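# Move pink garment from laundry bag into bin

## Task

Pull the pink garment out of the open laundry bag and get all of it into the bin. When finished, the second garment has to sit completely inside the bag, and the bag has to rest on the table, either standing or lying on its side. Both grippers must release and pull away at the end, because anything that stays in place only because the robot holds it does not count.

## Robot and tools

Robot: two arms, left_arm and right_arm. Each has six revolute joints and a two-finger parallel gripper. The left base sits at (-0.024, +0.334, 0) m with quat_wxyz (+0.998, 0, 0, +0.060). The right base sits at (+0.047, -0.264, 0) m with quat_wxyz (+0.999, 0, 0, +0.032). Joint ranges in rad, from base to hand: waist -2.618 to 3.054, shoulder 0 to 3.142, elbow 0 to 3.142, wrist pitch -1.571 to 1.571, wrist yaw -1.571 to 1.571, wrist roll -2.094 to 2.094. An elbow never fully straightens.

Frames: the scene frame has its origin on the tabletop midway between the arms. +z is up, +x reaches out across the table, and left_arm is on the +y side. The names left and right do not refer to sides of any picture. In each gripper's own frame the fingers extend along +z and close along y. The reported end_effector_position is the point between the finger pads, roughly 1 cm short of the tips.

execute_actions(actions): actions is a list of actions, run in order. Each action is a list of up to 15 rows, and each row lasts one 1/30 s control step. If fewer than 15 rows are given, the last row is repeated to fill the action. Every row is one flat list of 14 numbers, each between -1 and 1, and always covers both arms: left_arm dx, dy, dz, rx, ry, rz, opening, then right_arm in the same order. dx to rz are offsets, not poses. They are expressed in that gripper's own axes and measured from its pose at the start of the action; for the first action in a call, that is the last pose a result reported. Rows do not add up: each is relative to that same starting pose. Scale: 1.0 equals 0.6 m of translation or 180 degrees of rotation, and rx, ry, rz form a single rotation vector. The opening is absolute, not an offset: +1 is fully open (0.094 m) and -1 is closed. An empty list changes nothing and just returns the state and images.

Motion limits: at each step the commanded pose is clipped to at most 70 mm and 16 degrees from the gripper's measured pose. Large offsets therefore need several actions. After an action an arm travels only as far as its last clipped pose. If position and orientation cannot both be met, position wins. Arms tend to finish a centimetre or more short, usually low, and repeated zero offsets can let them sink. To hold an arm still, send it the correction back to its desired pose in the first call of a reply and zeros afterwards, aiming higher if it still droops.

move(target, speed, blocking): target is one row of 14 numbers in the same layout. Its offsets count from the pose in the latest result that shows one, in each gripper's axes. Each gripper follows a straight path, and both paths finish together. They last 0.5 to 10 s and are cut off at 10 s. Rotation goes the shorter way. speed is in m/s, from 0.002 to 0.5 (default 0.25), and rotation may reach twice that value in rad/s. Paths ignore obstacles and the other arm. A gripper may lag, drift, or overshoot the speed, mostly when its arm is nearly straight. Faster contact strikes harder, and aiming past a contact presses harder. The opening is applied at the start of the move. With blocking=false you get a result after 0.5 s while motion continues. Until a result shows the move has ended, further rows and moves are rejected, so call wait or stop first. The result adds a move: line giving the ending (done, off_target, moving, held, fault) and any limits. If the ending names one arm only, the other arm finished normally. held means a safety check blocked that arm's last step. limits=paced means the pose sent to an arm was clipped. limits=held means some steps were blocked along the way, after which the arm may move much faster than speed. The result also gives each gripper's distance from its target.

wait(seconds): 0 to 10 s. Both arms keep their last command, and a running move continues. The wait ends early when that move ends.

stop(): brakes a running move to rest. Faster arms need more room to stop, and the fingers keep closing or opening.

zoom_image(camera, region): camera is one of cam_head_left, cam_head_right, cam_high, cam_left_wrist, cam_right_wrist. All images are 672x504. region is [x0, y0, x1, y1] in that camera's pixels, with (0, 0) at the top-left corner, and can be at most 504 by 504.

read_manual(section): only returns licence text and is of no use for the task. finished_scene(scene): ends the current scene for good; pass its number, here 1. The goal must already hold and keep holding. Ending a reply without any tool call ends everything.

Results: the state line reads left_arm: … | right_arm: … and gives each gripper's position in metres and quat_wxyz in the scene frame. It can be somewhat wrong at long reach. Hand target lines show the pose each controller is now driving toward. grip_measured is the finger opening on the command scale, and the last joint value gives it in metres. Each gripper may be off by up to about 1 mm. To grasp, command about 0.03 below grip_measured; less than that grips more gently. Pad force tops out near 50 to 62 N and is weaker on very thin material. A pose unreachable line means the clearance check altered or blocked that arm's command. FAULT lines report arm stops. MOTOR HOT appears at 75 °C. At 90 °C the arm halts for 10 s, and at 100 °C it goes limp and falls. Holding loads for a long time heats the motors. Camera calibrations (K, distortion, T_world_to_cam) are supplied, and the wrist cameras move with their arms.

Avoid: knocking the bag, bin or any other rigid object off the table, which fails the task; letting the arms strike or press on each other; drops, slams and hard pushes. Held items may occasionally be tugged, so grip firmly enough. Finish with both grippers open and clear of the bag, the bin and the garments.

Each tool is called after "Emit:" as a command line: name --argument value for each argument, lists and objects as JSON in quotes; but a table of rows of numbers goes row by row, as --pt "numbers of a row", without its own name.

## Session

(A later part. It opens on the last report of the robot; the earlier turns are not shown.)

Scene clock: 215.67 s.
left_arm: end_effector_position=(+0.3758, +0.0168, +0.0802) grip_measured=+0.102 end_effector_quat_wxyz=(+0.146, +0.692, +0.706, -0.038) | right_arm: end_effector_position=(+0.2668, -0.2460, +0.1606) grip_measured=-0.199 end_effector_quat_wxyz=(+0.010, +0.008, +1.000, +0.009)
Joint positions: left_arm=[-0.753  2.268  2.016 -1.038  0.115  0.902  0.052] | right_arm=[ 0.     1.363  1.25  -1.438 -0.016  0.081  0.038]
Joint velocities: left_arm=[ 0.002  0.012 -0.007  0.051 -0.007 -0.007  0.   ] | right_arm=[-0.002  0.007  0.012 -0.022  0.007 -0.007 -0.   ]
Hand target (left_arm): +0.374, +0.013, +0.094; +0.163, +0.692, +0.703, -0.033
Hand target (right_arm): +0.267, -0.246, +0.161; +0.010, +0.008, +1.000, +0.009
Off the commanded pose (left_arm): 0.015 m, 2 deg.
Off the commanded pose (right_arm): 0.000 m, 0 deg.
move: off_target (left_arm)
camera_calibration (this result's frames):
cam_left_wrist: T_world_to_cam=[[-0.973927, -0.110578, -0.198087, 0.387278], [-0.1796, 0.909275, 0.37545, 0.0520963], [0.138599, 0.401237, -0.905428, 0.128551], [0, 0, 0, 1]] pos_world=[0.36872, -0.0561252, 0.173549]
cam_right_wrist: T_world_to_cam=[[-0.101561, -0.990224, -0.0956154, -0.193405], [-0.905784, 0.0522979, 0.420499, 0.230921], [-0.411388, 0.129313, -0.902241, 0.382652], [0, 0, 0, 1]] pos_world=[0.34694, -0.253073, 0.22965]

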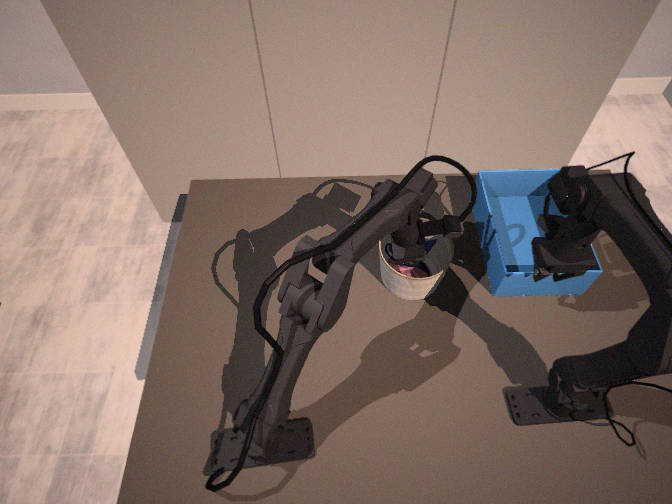

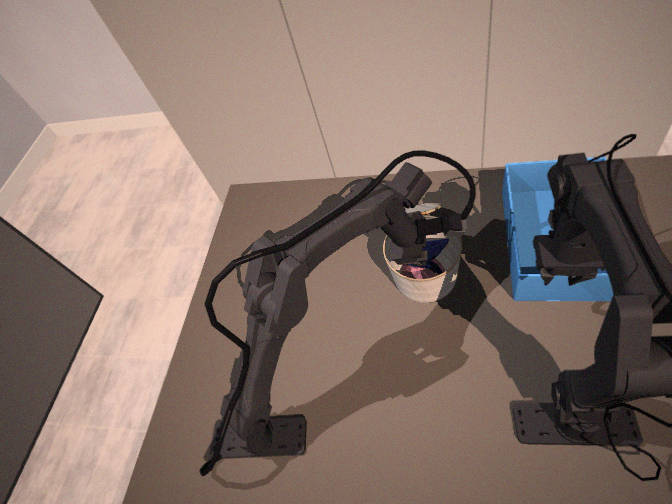

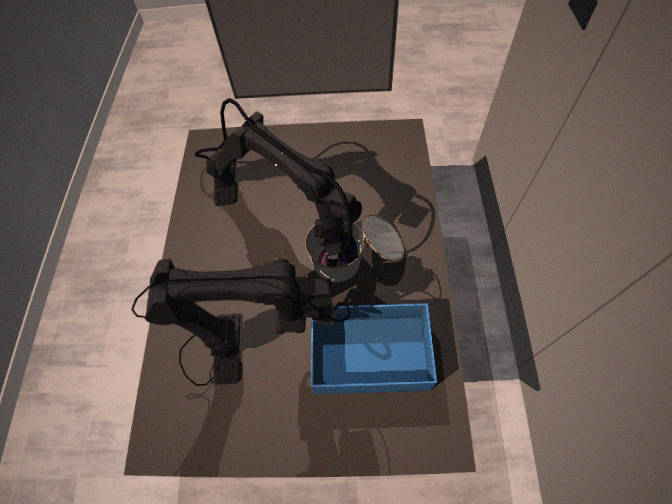

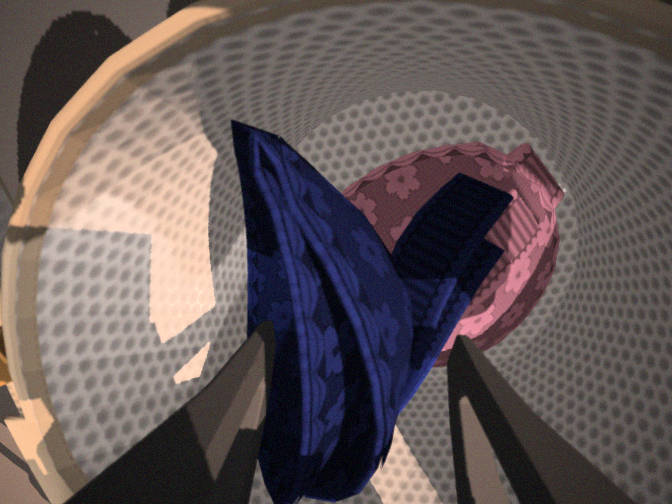

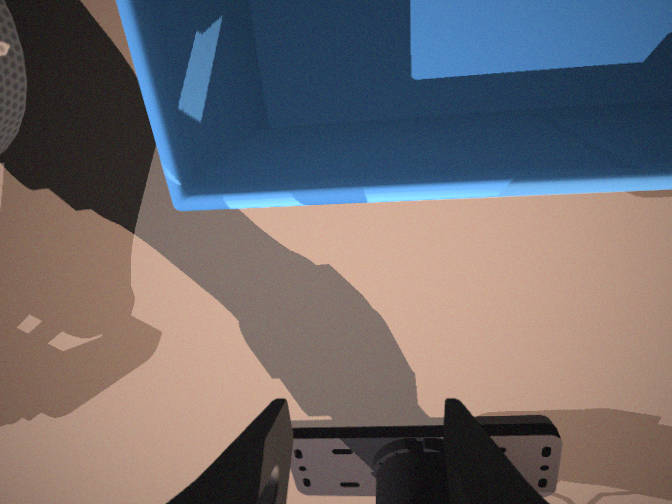

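Emit:
execute_actions --actions '[[[0,0,0.025,0,0,0,0.1,0,0,0,0,0,0,-0.2]],[[0,0,0,0,0,0,-1,0,0,0,0,0,0,-0.2]]]'

Emit:
move --target '[-0.06,0.01,-0.3,-0.03,-0.04,0,-1,0,0,0,0,0,0,-0.2]' --speed 0.15

Scene clock: 222.90 s.
left_arm: end_effector_position=(+0.3799, +0.0139, +0.0695) grip_measured=-0.935 end_effector_quat_wxyz=(+0.146, +0.692, +0.706, -0.037) | right_arm: end_effector_position=(+0.2668, -0.2460, +0.1606) grip_measured=-0.199 end_effector_quat_wxyz=(+0.010, +0.008, +1.000, +0.009)
Joint positions: left_arm=[-0.753  2.294  2.016 -1.013  0.114  0.902  0.003] | right_arm=[ 0.     1.363  1.25  -1.438 -0.016  0.081  0.038]
Joint velocities: left_arm=[ 0.002 -0.002 -0.012  0.095 -0.051  0.051  0.   ] | right_arm=[-0.007  0.012 -0.012  0.022  0.037 -0.007  0.001]
Hand target (left_arm): +0.380, +0.014, +0.070; +0.147, +0.692, +0.706, -0.037
Hand target (right_arm): +0.267, -0.246, +0.161; +0.010, +0.008, +1.000, +0.009
Off the commanded pose (left_arm): 0.000 m, 0 deg.
Off the commanded pose (right_arm): 0.000 m, 0 deg.
camera_calibration (this result's frames):
cam_left_wrist: T_world_to_cam=[[-0.973812, -0.110667, -0.198605, 0.388784], [-0.179893, 0.90923, 0.375419, 0.0595694], [0.139031, 0.401315, -0.905327, 0.119322], [0, 0, 0, 1]] pos_world=[0.372729, -0.0590226, 0.162876]
cam_right_wrist: T_world_to_cam=[[-0.101561, -0.990224, -0.0956154, -0.193405], [-0.905784, 0.0522979, 0.420499, 0.230921], [-0.411388, 0.129313, -0.902241, 0.382652], [0, 0, 0, 1]] pos_world=[0.34694, -0.253073, 0.22965]

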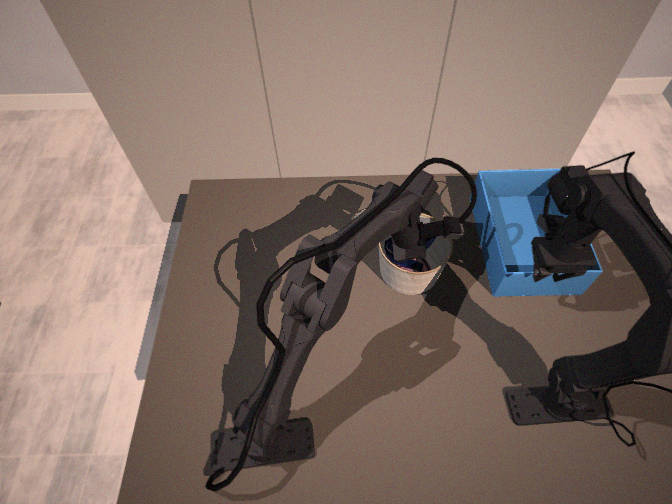

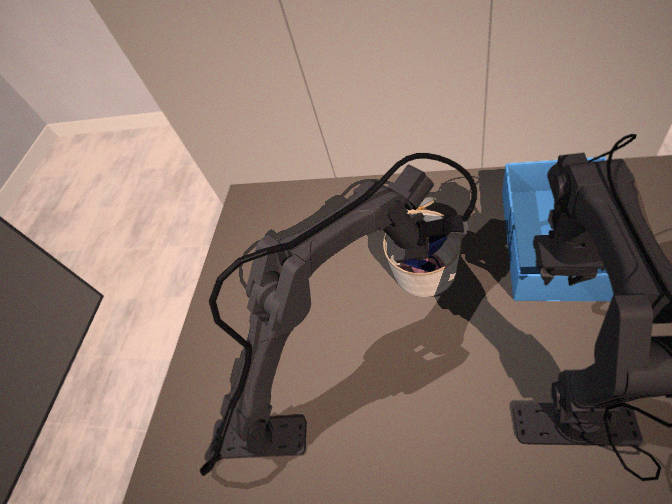

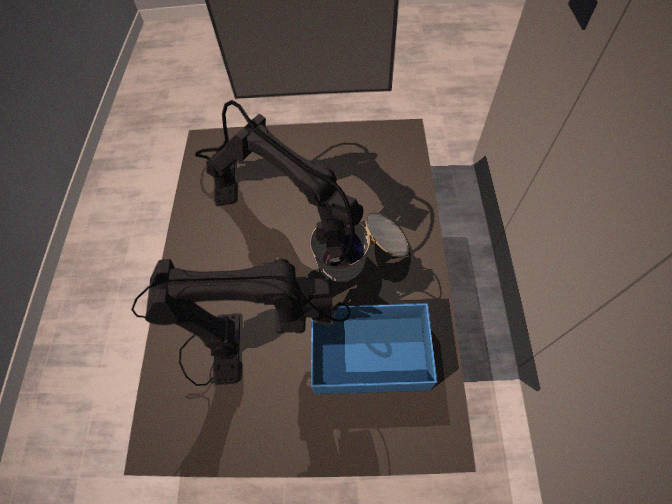

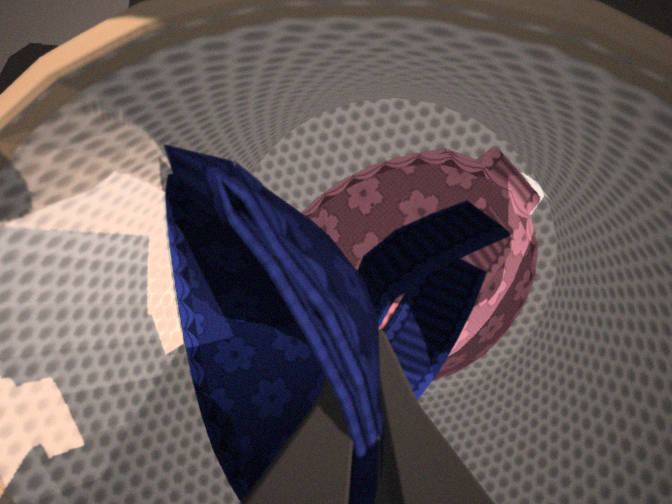

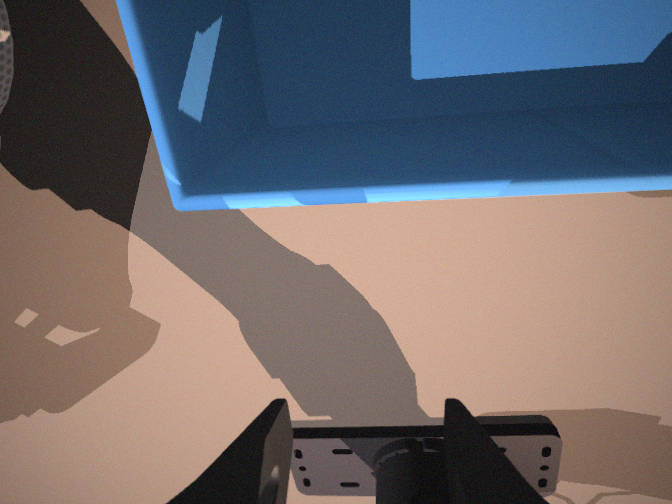

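Scene clock: 224.97 s.
left_arm: end_effector_position=(+0.3544, +0.0274, +0.2386) grip_measured=-0.935 end_effector_quat_wxyz=(+0.206, +0.687, +0.696, -0.041) | right_arm: end_effector_position=(+0.2668, -0.2460, +0.1606) grip_measured=-0.199 end_effector_quat_wxyz=(+0.010, +0.008, +1.000, +0.009)
Joint positions: left_arm=[-0.753  2.209  2.534 -1.494  0.138  0.896  0.003] | right_arm=[ 0.     1.363  1.25  -1.438 -0.016  0.081  0.038]
Joint velocities: left_arm=[-0.012 -0.022 -0.017 -0.037 -0.037 -0.007  0.   ] | right_arm=[-0.002  0.002 -0.002 -0.051 -0.022 -0.007  0.   ]
Hand target (left_arm): +0.357, +0.028, +0.251; +0.224, +0.680, +0.697, -0.047
Hand target (right_arm): +0.267, -0.246, +0.161; +0.010, +0.008, +1.000, +0.009
Off the commanded pose (left_arm): 0.014 m, 2 deg.
Off the commanded pose (right_arm): 0.000 m, 0 deg.
move: off_target (left_arm)
camera_calibration (this result's frames):
cam_left_wrist: T_world_to_cam=[[-0.95492, -0.129628, -0.267066, 0.409215], [-0.204525, 0.939331, 0.275368, 0.011082], [0.215168, 0.317576, -0.923498, 0.250206], [0, 0, 0, 1]] pos_world=[0.339198, -0.0368233, 0.337301]
cam_right_wrist: T_world_to_cam=[[-0.101561, -0.990224, -0.0956154, -0.193405], [-0.905784, 0.0522979, 0.420499, 0.230921], [-0.411388, 0.129313, -0.902241, 0.382652], [0, 0, 0, 1]] pos_world=[0.34694, -0.253073, 0.22965]

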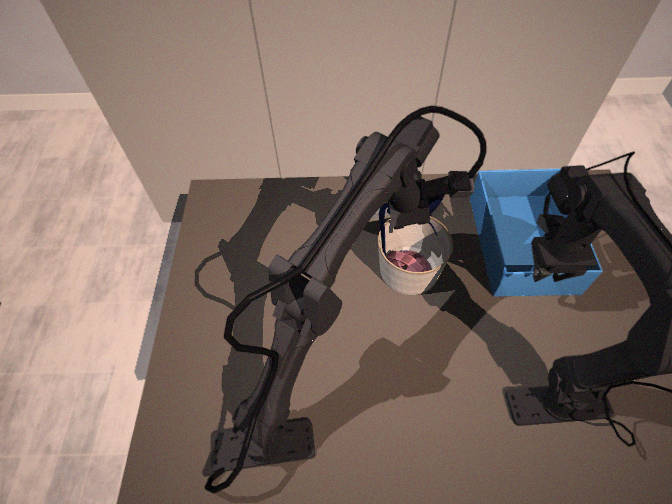

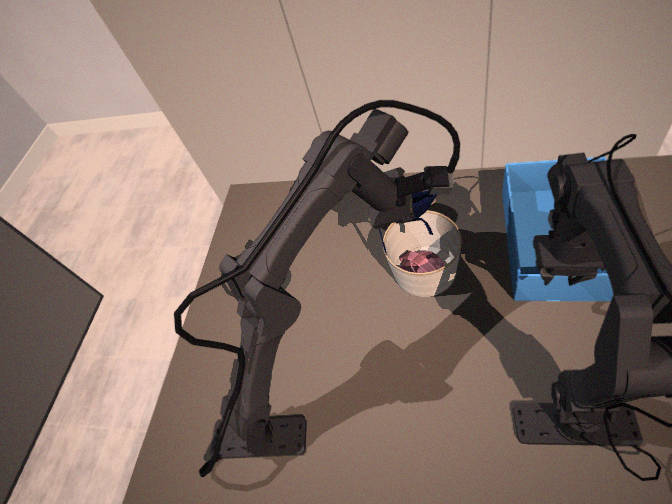

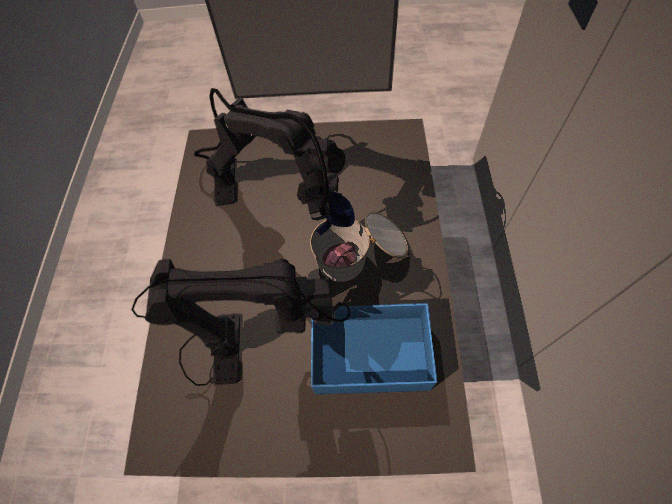

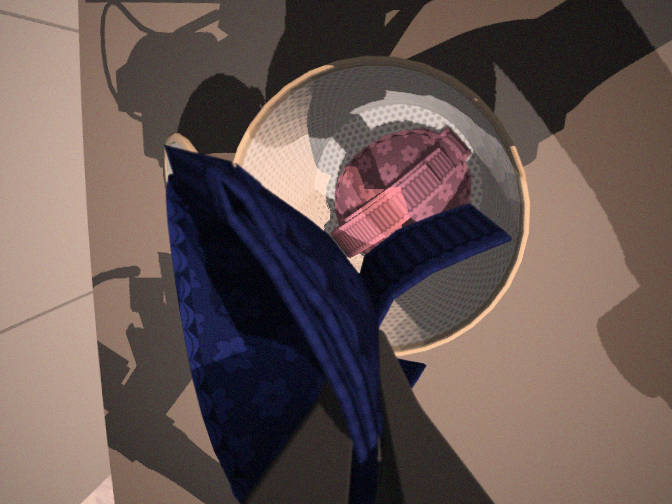

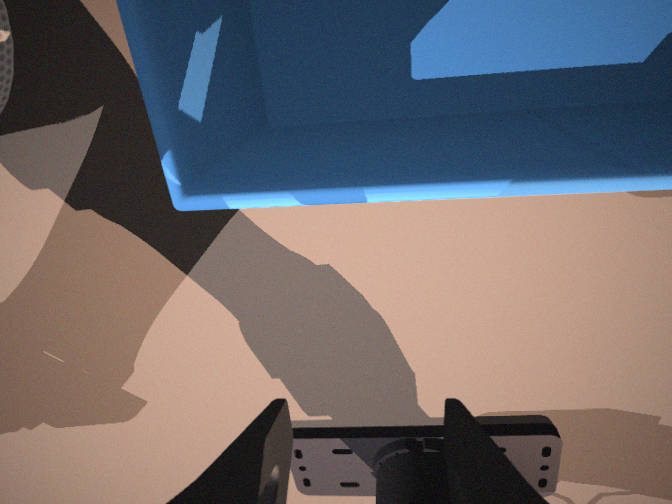

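Emit:
move --target '[0.42,0.04,-0.22,-0.08,0.05,0,-1,-0.167,0.375,-0.045,0,0,-0.22,-0.1]'

Emit:
move --target '[0,0,0,0,0,0,-1,0,0,0.14,0,0,0,-0.1]' --speed 0.15

Scene clock: 234.23 s.
left_arm: end_effector_position=(+0.3544, +0.3117, +0.2613) grip_measured=-0.935 end_effector_quat_wxyz=(+0.218, +0.655, +0.719, +0.086) | right_arm: end_effector_position=(+0.3692, -0.0231, +0.1853) grip_measured=-0.101 end_effector_quat_wxyz=(+0.046, -0.322, +0.945, +0.023)
Joint positions: left_arm=[-0.102  1.652  1.827 -1.301  0.17   1.456  0.003] | right_arm=[ 0.568  2.032  2.104 -1.542 -0.017 -0.023  0.042]
Joint velocities: left_arm=[-0.012 -0.012 -0.002 -0.022  0.022 -0.11  -0.001] | right_arm=[-0.002 -0.002 -0.017 -0.007  0.022  0.037 -0.001]
Hand target (left_arm): +0.352, +0.310, +0.271; +0.236, +0.655, +0.712, +0.091
Hand target (right_arm): +0.369, -0.020, +0.194; +0.054, -0.330, +0.942, +0.029
Off the commanded pose (left_arm): 0.017 m, 3 deg.
Off the commanded pose (right_arm): 0.008 m, 4 deg.
joint sent to its limit (right arm) — the command would take joint 4 (wrist pitch) past its lower limit, so that joint was sent only as far as its limit.
move: off_target (left_arm, right_arm)
camera_calibration (this result's frames):
cam_left_wrist: T_world_to_cam=[[-0.868274, -0.19366, -0.456723, 0.490956], [-0.378494, 0.853761, 0.35754, -0.19535], [0.320691, 0.483309, -0.814598, 0.0633584], [0, 0, 0, 1]] pos_world=[0.332027, 0.23124, 0.345688]
cam_right_wrist: T_world_to_cam=[[0.54293, -0.833903, -0.0991557, -0.193569], [-0.767338, -0.5406, 0.344883, 0.250841], [-0.341203, -0.111162, -0.933394, 0.3925], [0, 0, 0, 1]] pos_world=[0.431497, 0.0178183, 0.260653]

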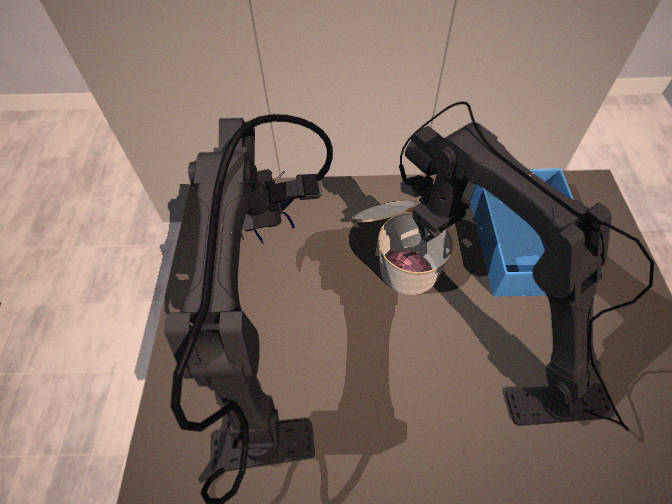

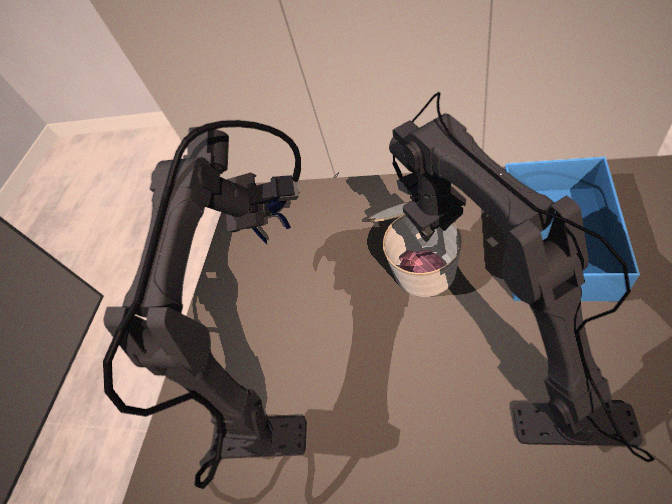

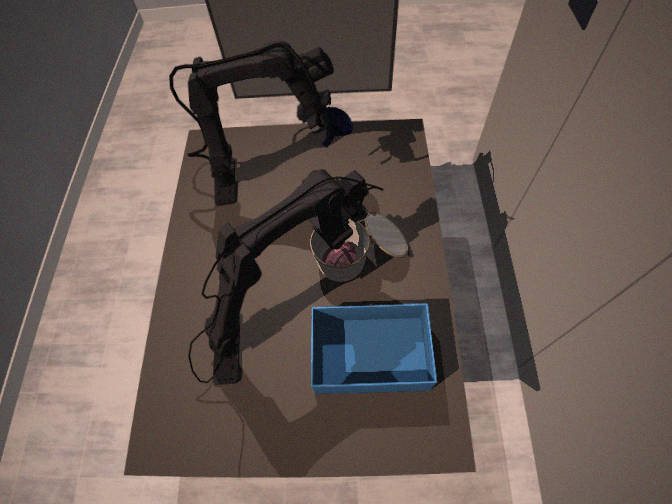

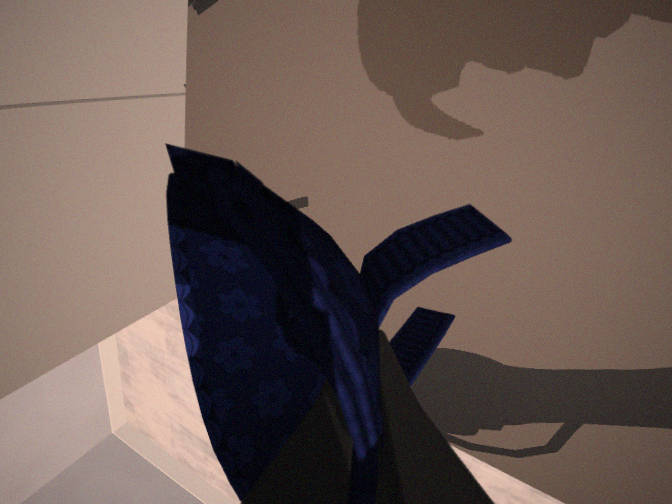

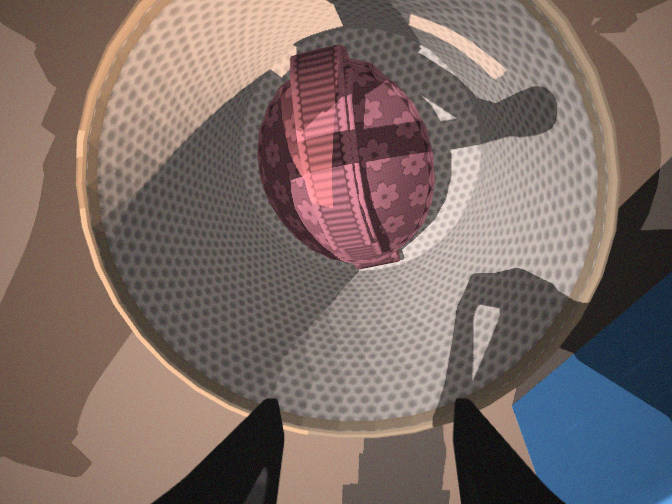

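Scene clock: 235.43 s.
left_arm: end_effector_position=(+0.3544, +0.3117, +0.2613) grip_measured=-0.935 end_effector_quat_wxyz=(+0.218, +0.655, +0.719, +0.086) | right_arm: end_effector_position=(+0.3715, -0.0214, +0.0952) grip_measured=-0.101 end_effector_quat_wxyz=(+0.028, -0.322, +0.946, +0.018)
Joint positions: left_arm=[-0.102  1.652  1.827 -1.301  0.17   1.456  0.003] | right_arm=[ 0.568  2.032  1.745 -1.219 -0.017 -0.023  0.042]
Joint velocities: left_arm=[ 0.002 -0.002  0.002 -0.037  0.037  0.007 -0.   ] | right_arm=[-0.012  0.002  0.027  0.081 -0.007 -0.022 -0.   ]
Hand target (left_arm): +0.354, +0.312, +0.261; +0.218, +0.655, +0.719, +0.086
Hand target (right_arm): +0.373, -0.017, +0.102; +0.045, -0.322, +0.945, +0.023
Off the commanded pose (left_arm): 0.000 m, 0 deg.
Off the commanded pose (right_arm): 0.009 m, 2 deg.
move: done
camera_calibration (this result's frames):
cam_left_wrist: T_world_to_cam=[[-0.868274, -0.19366, -0.456723, 0.490956], [-0.378494, 0.853761, 0.35754, -0.19535], [0.320691, 0.483309, -0.814598, 0.0633584], [0, 0, 0, 1]] pos_world=[0.332027, 0.23124, 0.345688]
cam_right_wrist: T_world_to_cam=[[0.540031, -0.836027, -0.0970827, -0.201514], [-0.756643, -0.532766, 0.379013, 0.277526], [-0.368588, -0.131222, -0.920285, 0.317857], [0, 0, 0, 1]] pos_world=[0.435971, 0.0210956, 0.16777]

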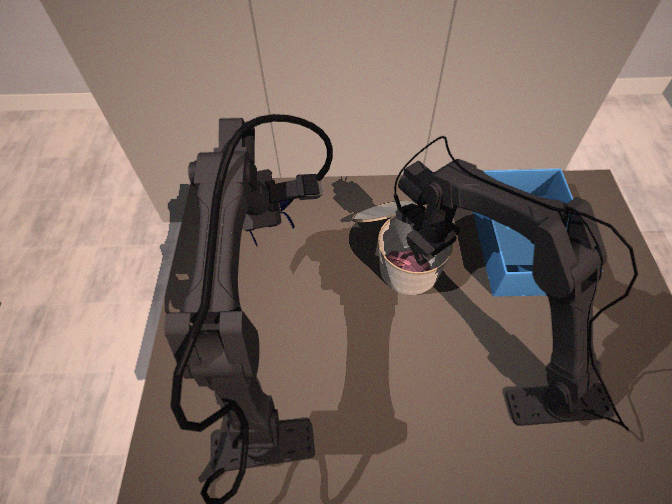

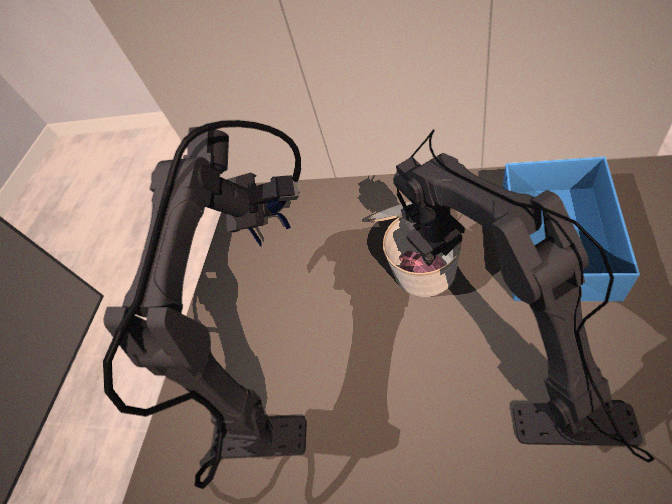

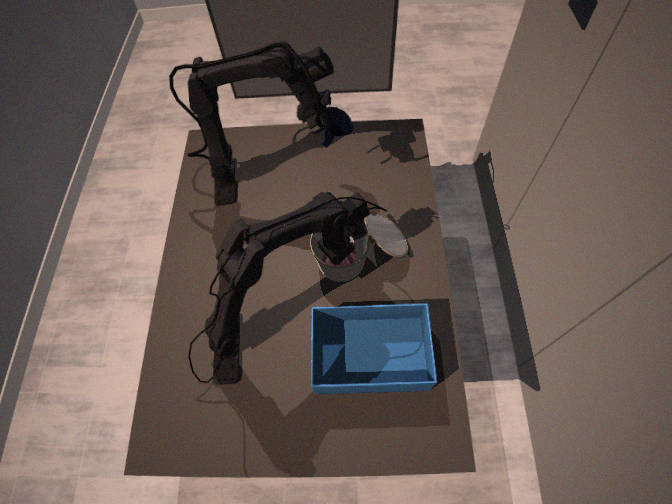

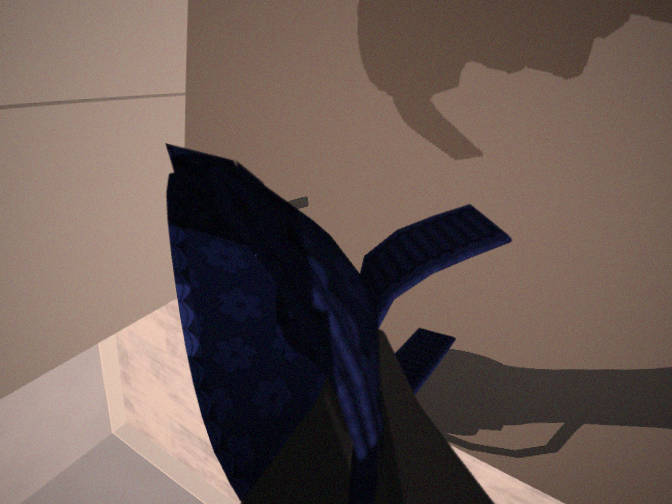

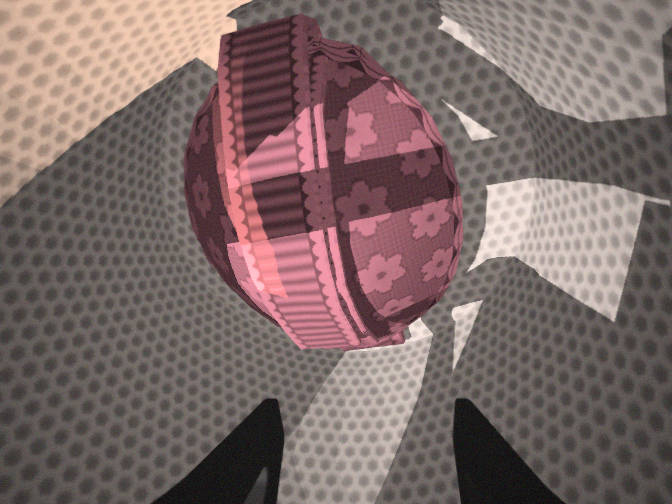

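Emit:
move --target '[0,0,0,0,0,0,-1,-0.02,0.028,0.075,0,-0.05,-0.06,0.1]' --speed 0.08

Emit:
execute_actions --actions '[[[0,0,0,0,0,0,-1,0,0,0.01,0,0,0,-0.5]],[[0,0,0,0,0,0,-1,0,0,0,0,0,0,-1]],[[0,0,0,0,0,0,-1,0,0,-0.06,0,0,0,-1]]]'

Scene clock: 245.40 s.
left_arm: end_effector_position=(+0.3544, +0.3117, +0.2613) grip_measured=-0.935 end_effector_quat_wxyz=(+0.218, +0.655, +0.719, +0.086) | right_arm: end_effector_position=(+0.3680, -0.0087, +0.0418) grip_measured=+0.099 end_effector_quat_wxyz=(+0.075, -0.395, +0.915, +0.028)
Joint positions: left_arm=[-0.102  1.652  1.827 -1.301  0.17   1.456  0.003] | right_arm=[ 0.598  1.997  1.468 -0.882 -0.017 -0.152  0.052]
Joint velocities: left_arm=[-0.002  0.007  0.002 -0.051 -0.037 -0.051  0.   ] | right_arm=[-0.017 -0.012  0.012 -0.007 -0.007 -0.007 -0.001]
Hand target (left_arm): +0.354, +0.312, +0.261; +0.218, +0.655, +0.719, +0.086
Hand target (right_arm): +0.371, +0.002, +0.053; +0.103, -0.406, +0.907, +0.041
Off the commanded pose (left_arm): 0.000 m, 0 deg.
Off the commanded pose (right_arm): 0.015 m, 4 deg.
move: off_target (right_arm)
camera_calibration (this result's frames):
cam_left_wrist: T_world_to_cam=[[-0.868274, -0.19366, -0.456723, 0.490956], [-0.378494, 0.853761, 0.35754, -0.19535], [0.320691, 0.483309, -0.814598, 0.0633584], [0, 0, 0, 1]] pos_world=[0.332027, 0.23124, 0.345688]
cam_right_wrist: T_world_to_cam=[[0.672261, -0.735777, -0.0818384, -0.242561], [-0.690919, -0.663264, 0.287596, 0.280388], [-0.265887, -0.136796, -0.954249, 0.232732], [0, 0, 0, 1]] pos_world=[0.418671, 0.0393373, 0.121595]

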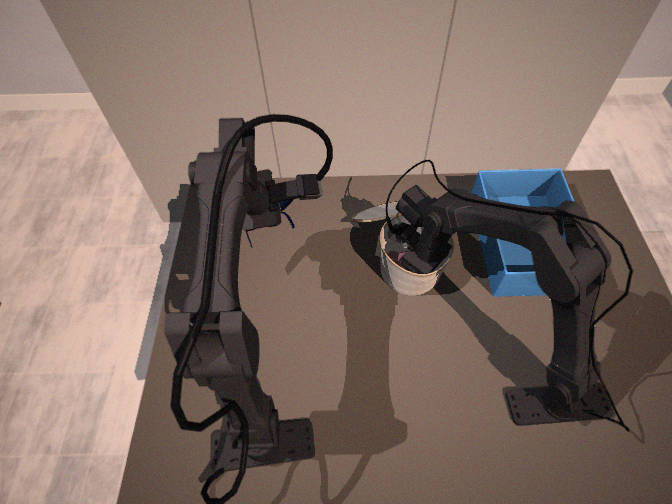

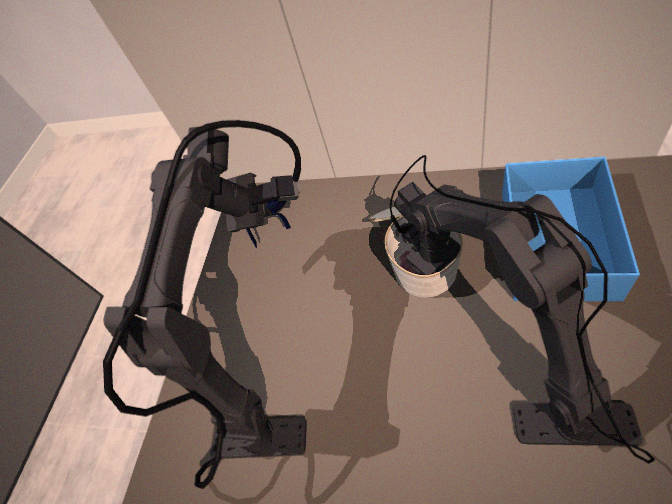

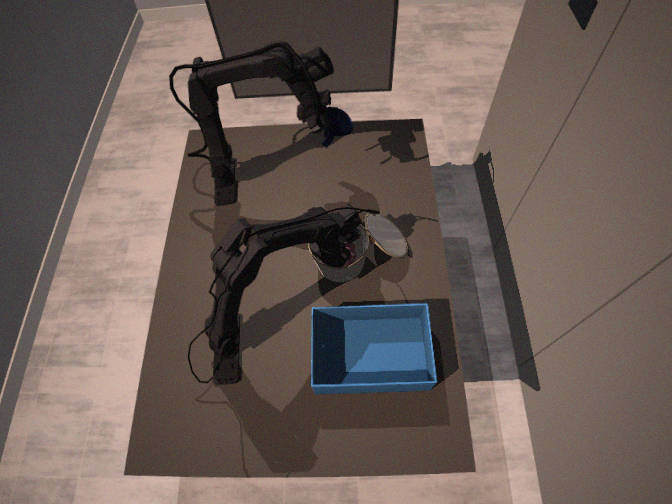

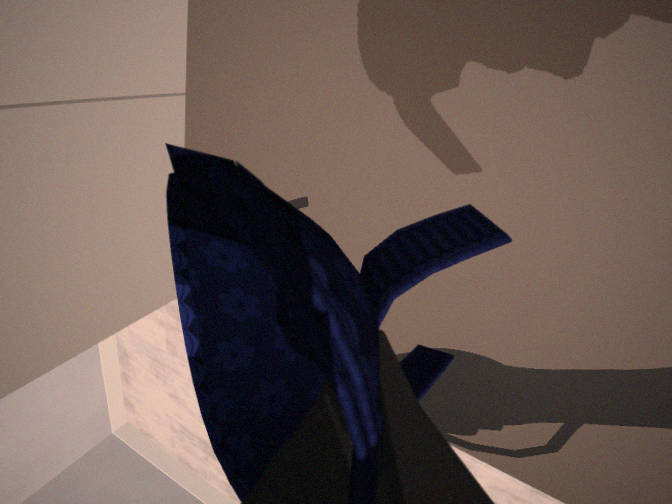

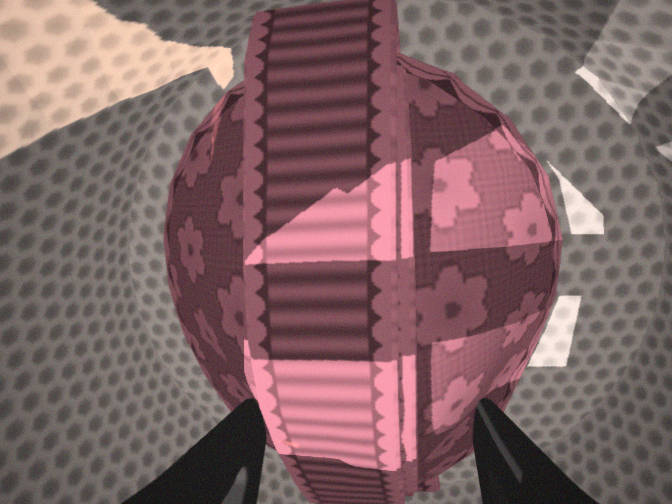

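Scene clock: 246.90 s.
left_arm: end_effector_position=(+0.3544, +0.3117, +0.2613) grip_measured=-0.935 end_effector_quat_wxyz=(+0.218, +0.655, +0.719, +0.086) | right_arm: end_effector_position=(+0.3598, -0.0151, +0.0595) grip_measured=-0.854 end_effector_quat_wxyz=(+0.058, -0.396, +0.916, +0.023)
Joint positions: left_arm=[-0.102  1.652  1.827 -1.301  0.17   1.456  0.003] | right_arm=[ 0.598  1.974  1.512 -0.986 -0.016 -0.152  0.007]
Joint velocities: left_arm=[ 0.002  0.002  0.012  0.007 -0.037 -0.051  0.001] | right_arm=[ 0.002 -0.007 -0.012  0.037  0.007 -0.007 -0.001]
Hand target (left_arm): +0.354, +0.312, +0.261; +0.218, +0.655, +0.719, +0.086
Hand target (right_arm): +0.365, -0.013, +0.077; +0.076, -0.395, +0.915, +0.028
Off the commanded pose (left_arm): 0.000 m, 0 deg.
Off the commanded pose (right_arm): 0.019 m, 2 deg.
camera_calibration (this result's frames):
cam_left_wrist: T_world_to_cam=[[-0.868274, -0.19366, -0.456723, 0.490956], [-0.378494, 0.853761, 0.35754, -0.19535], [0.320691, 0.483309, -0.814598, 0.0633584], [0, 0, 0, 1]] pos_world=[0.332027, 0.23124, 0.345688]
cam_right_wrist: T_world_to_cam=[[0.669842, -0.737708, -0.0842489, -0.239395], [-0.682218, -0.656267, 0.322322, 0.260359], [-0.29307, -0.158429, -0.942874, 0.255341], [0, 0, 0, 1]] pos_world=[0.412811, 0.0347141, 0.136666]

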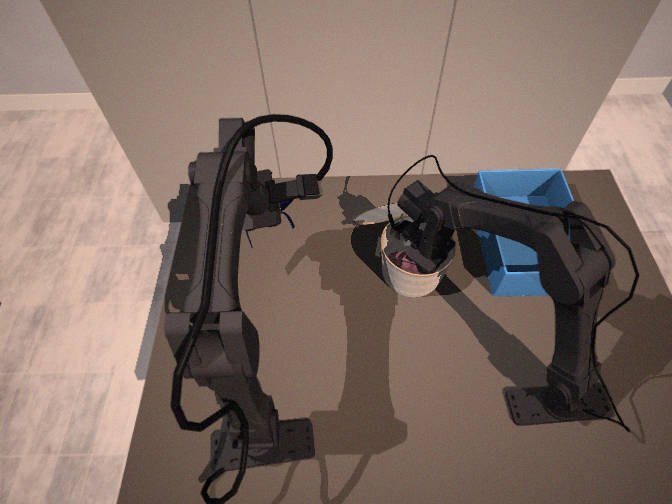

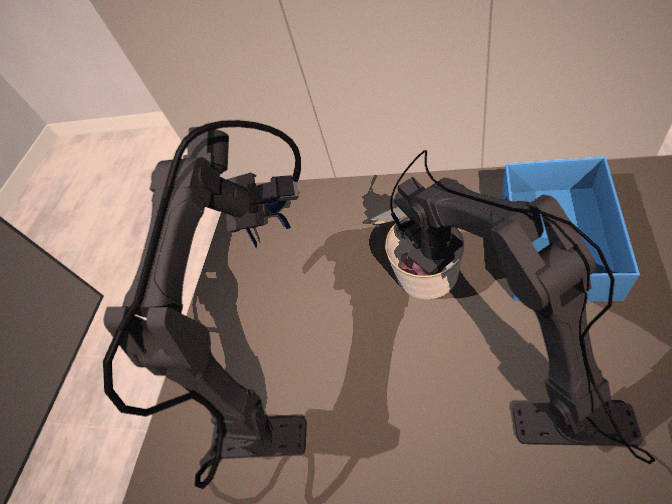

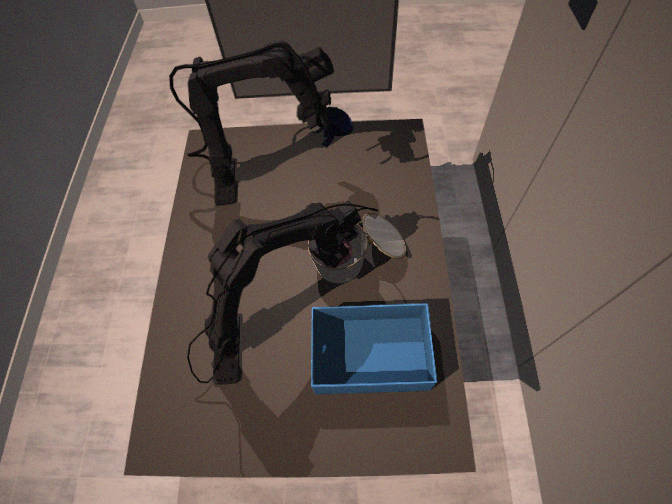

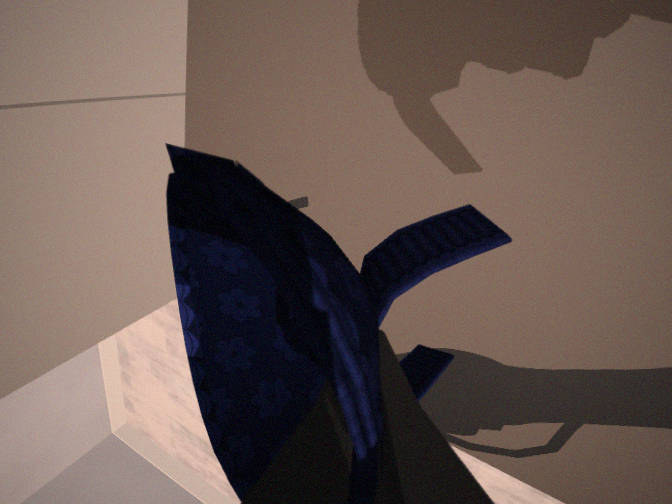

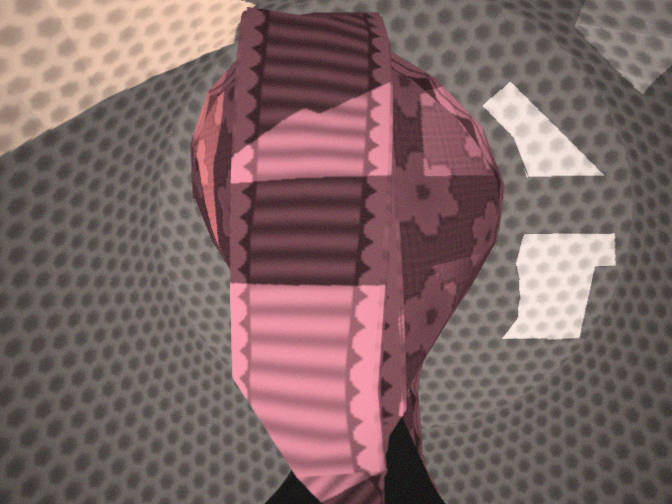

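Emit:
move --target '[0,0,0,0,0,0,-1,-0.06,0,-0.33,0,-0.07,0,-1]' --speed 0.18

Scene clock: 253.03 s.
left_arm: end_effector_position=(+0.3544, +0.3117, +0.2613) grip_measured=-0.935 end_effector_quat_wxyz=(+0.218, +0.655, +0.719, +0.086) | right_arm: end_effector_position=(+0.3699, -0.0062, +0.2501) grip_measured=-0.854 end_effector_quat_wxyz=(+0.145, -0.390, +0.907, +0.058)
Joint positions: left_arm=[-0.102  1.652  1.827 -1.301  0.17   1.456  0.003] | right_arm=[ 0.589  1.945  2.211 -1.525 -0.041 -0.152  0.007]
Joint velocities: left_arm=[ 0.002 -0.022  0.002 -0.007 -0.022 -0.051  0.001] | right_arm=[-0.007 -0.012  0.007 -0.022  0.007  0.022  0.   ]
Hand target (left_arm): +0.354, +0.312, +0.261; +0.218, +0.655, +0.719, +0.086
Hand target (right_arm): +0.371, -0.007, +0.261; +0.158, -0.389, +0.905, +0.067
Off the commanded pose (left_arm): 0.000 m, 0 deg.
Off the commanded pose (right_arm): 0.011 m, 2 deg.
move: off_target (right_arm)
camera_calibration (this result's frames):
cam_left_wrist: T_world_to_cam=[[-0.868274, -0.19366, -0.456723, 0.490956], [-0.378494, 0.853761, 0.35754, -0.19535], [0.320691, 0.483309, -0.814598, 0.0633584], [0, 0, 0, 1]] pos_world=[0.332027, 0.23124, 0.345688]
cam_right_wrist: T_world_to_cam=[[0.679232, -0.728106, -0.0922202, -0.224973], [-0.715482, -0.684908, 0.137791, 0.269918], [-0.163489, -0.0276104, -0.986159, 0.403098], [0, 0, 0, 1]] pos_world=[0.411832, 0.0321942, 0.339579]

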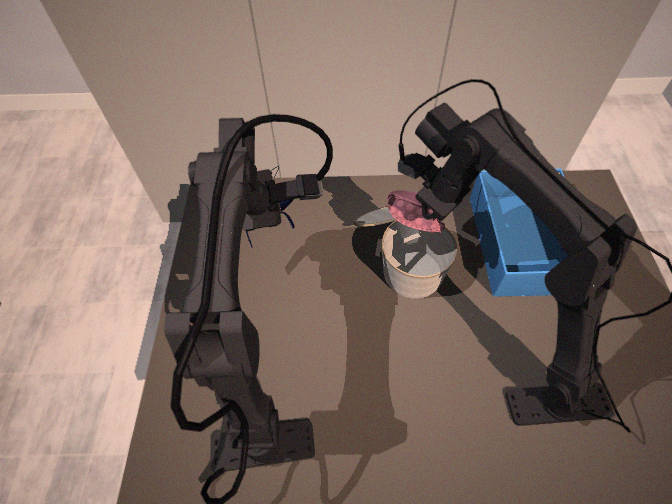

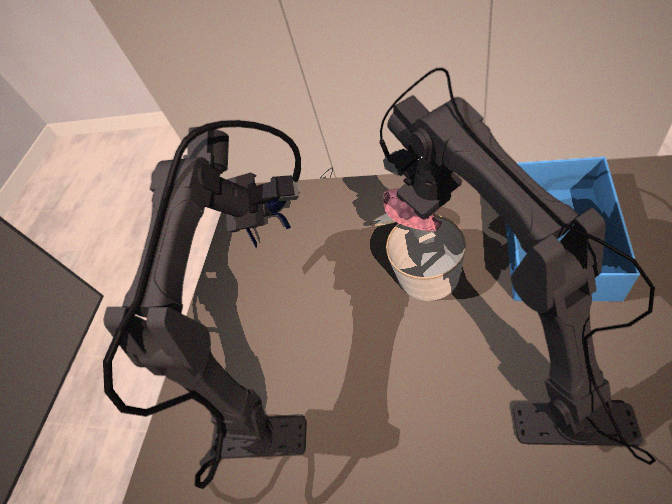

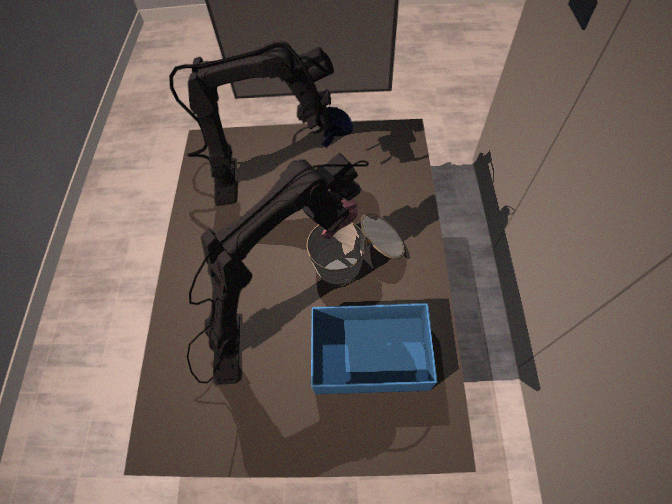

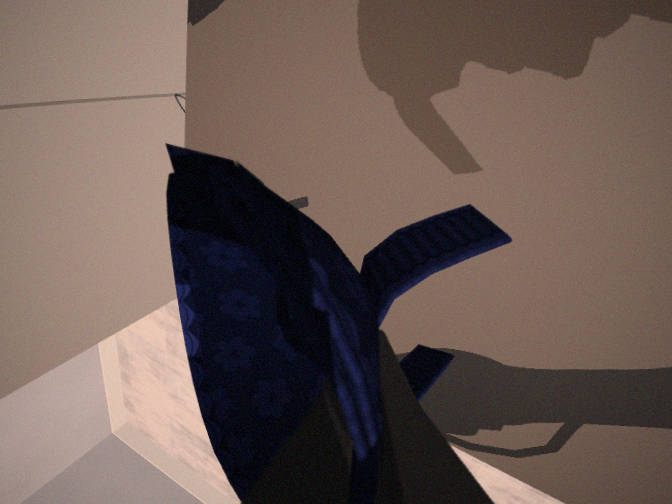

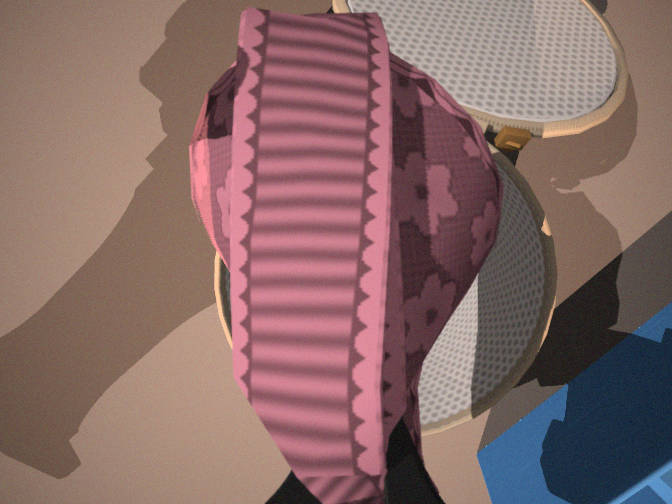

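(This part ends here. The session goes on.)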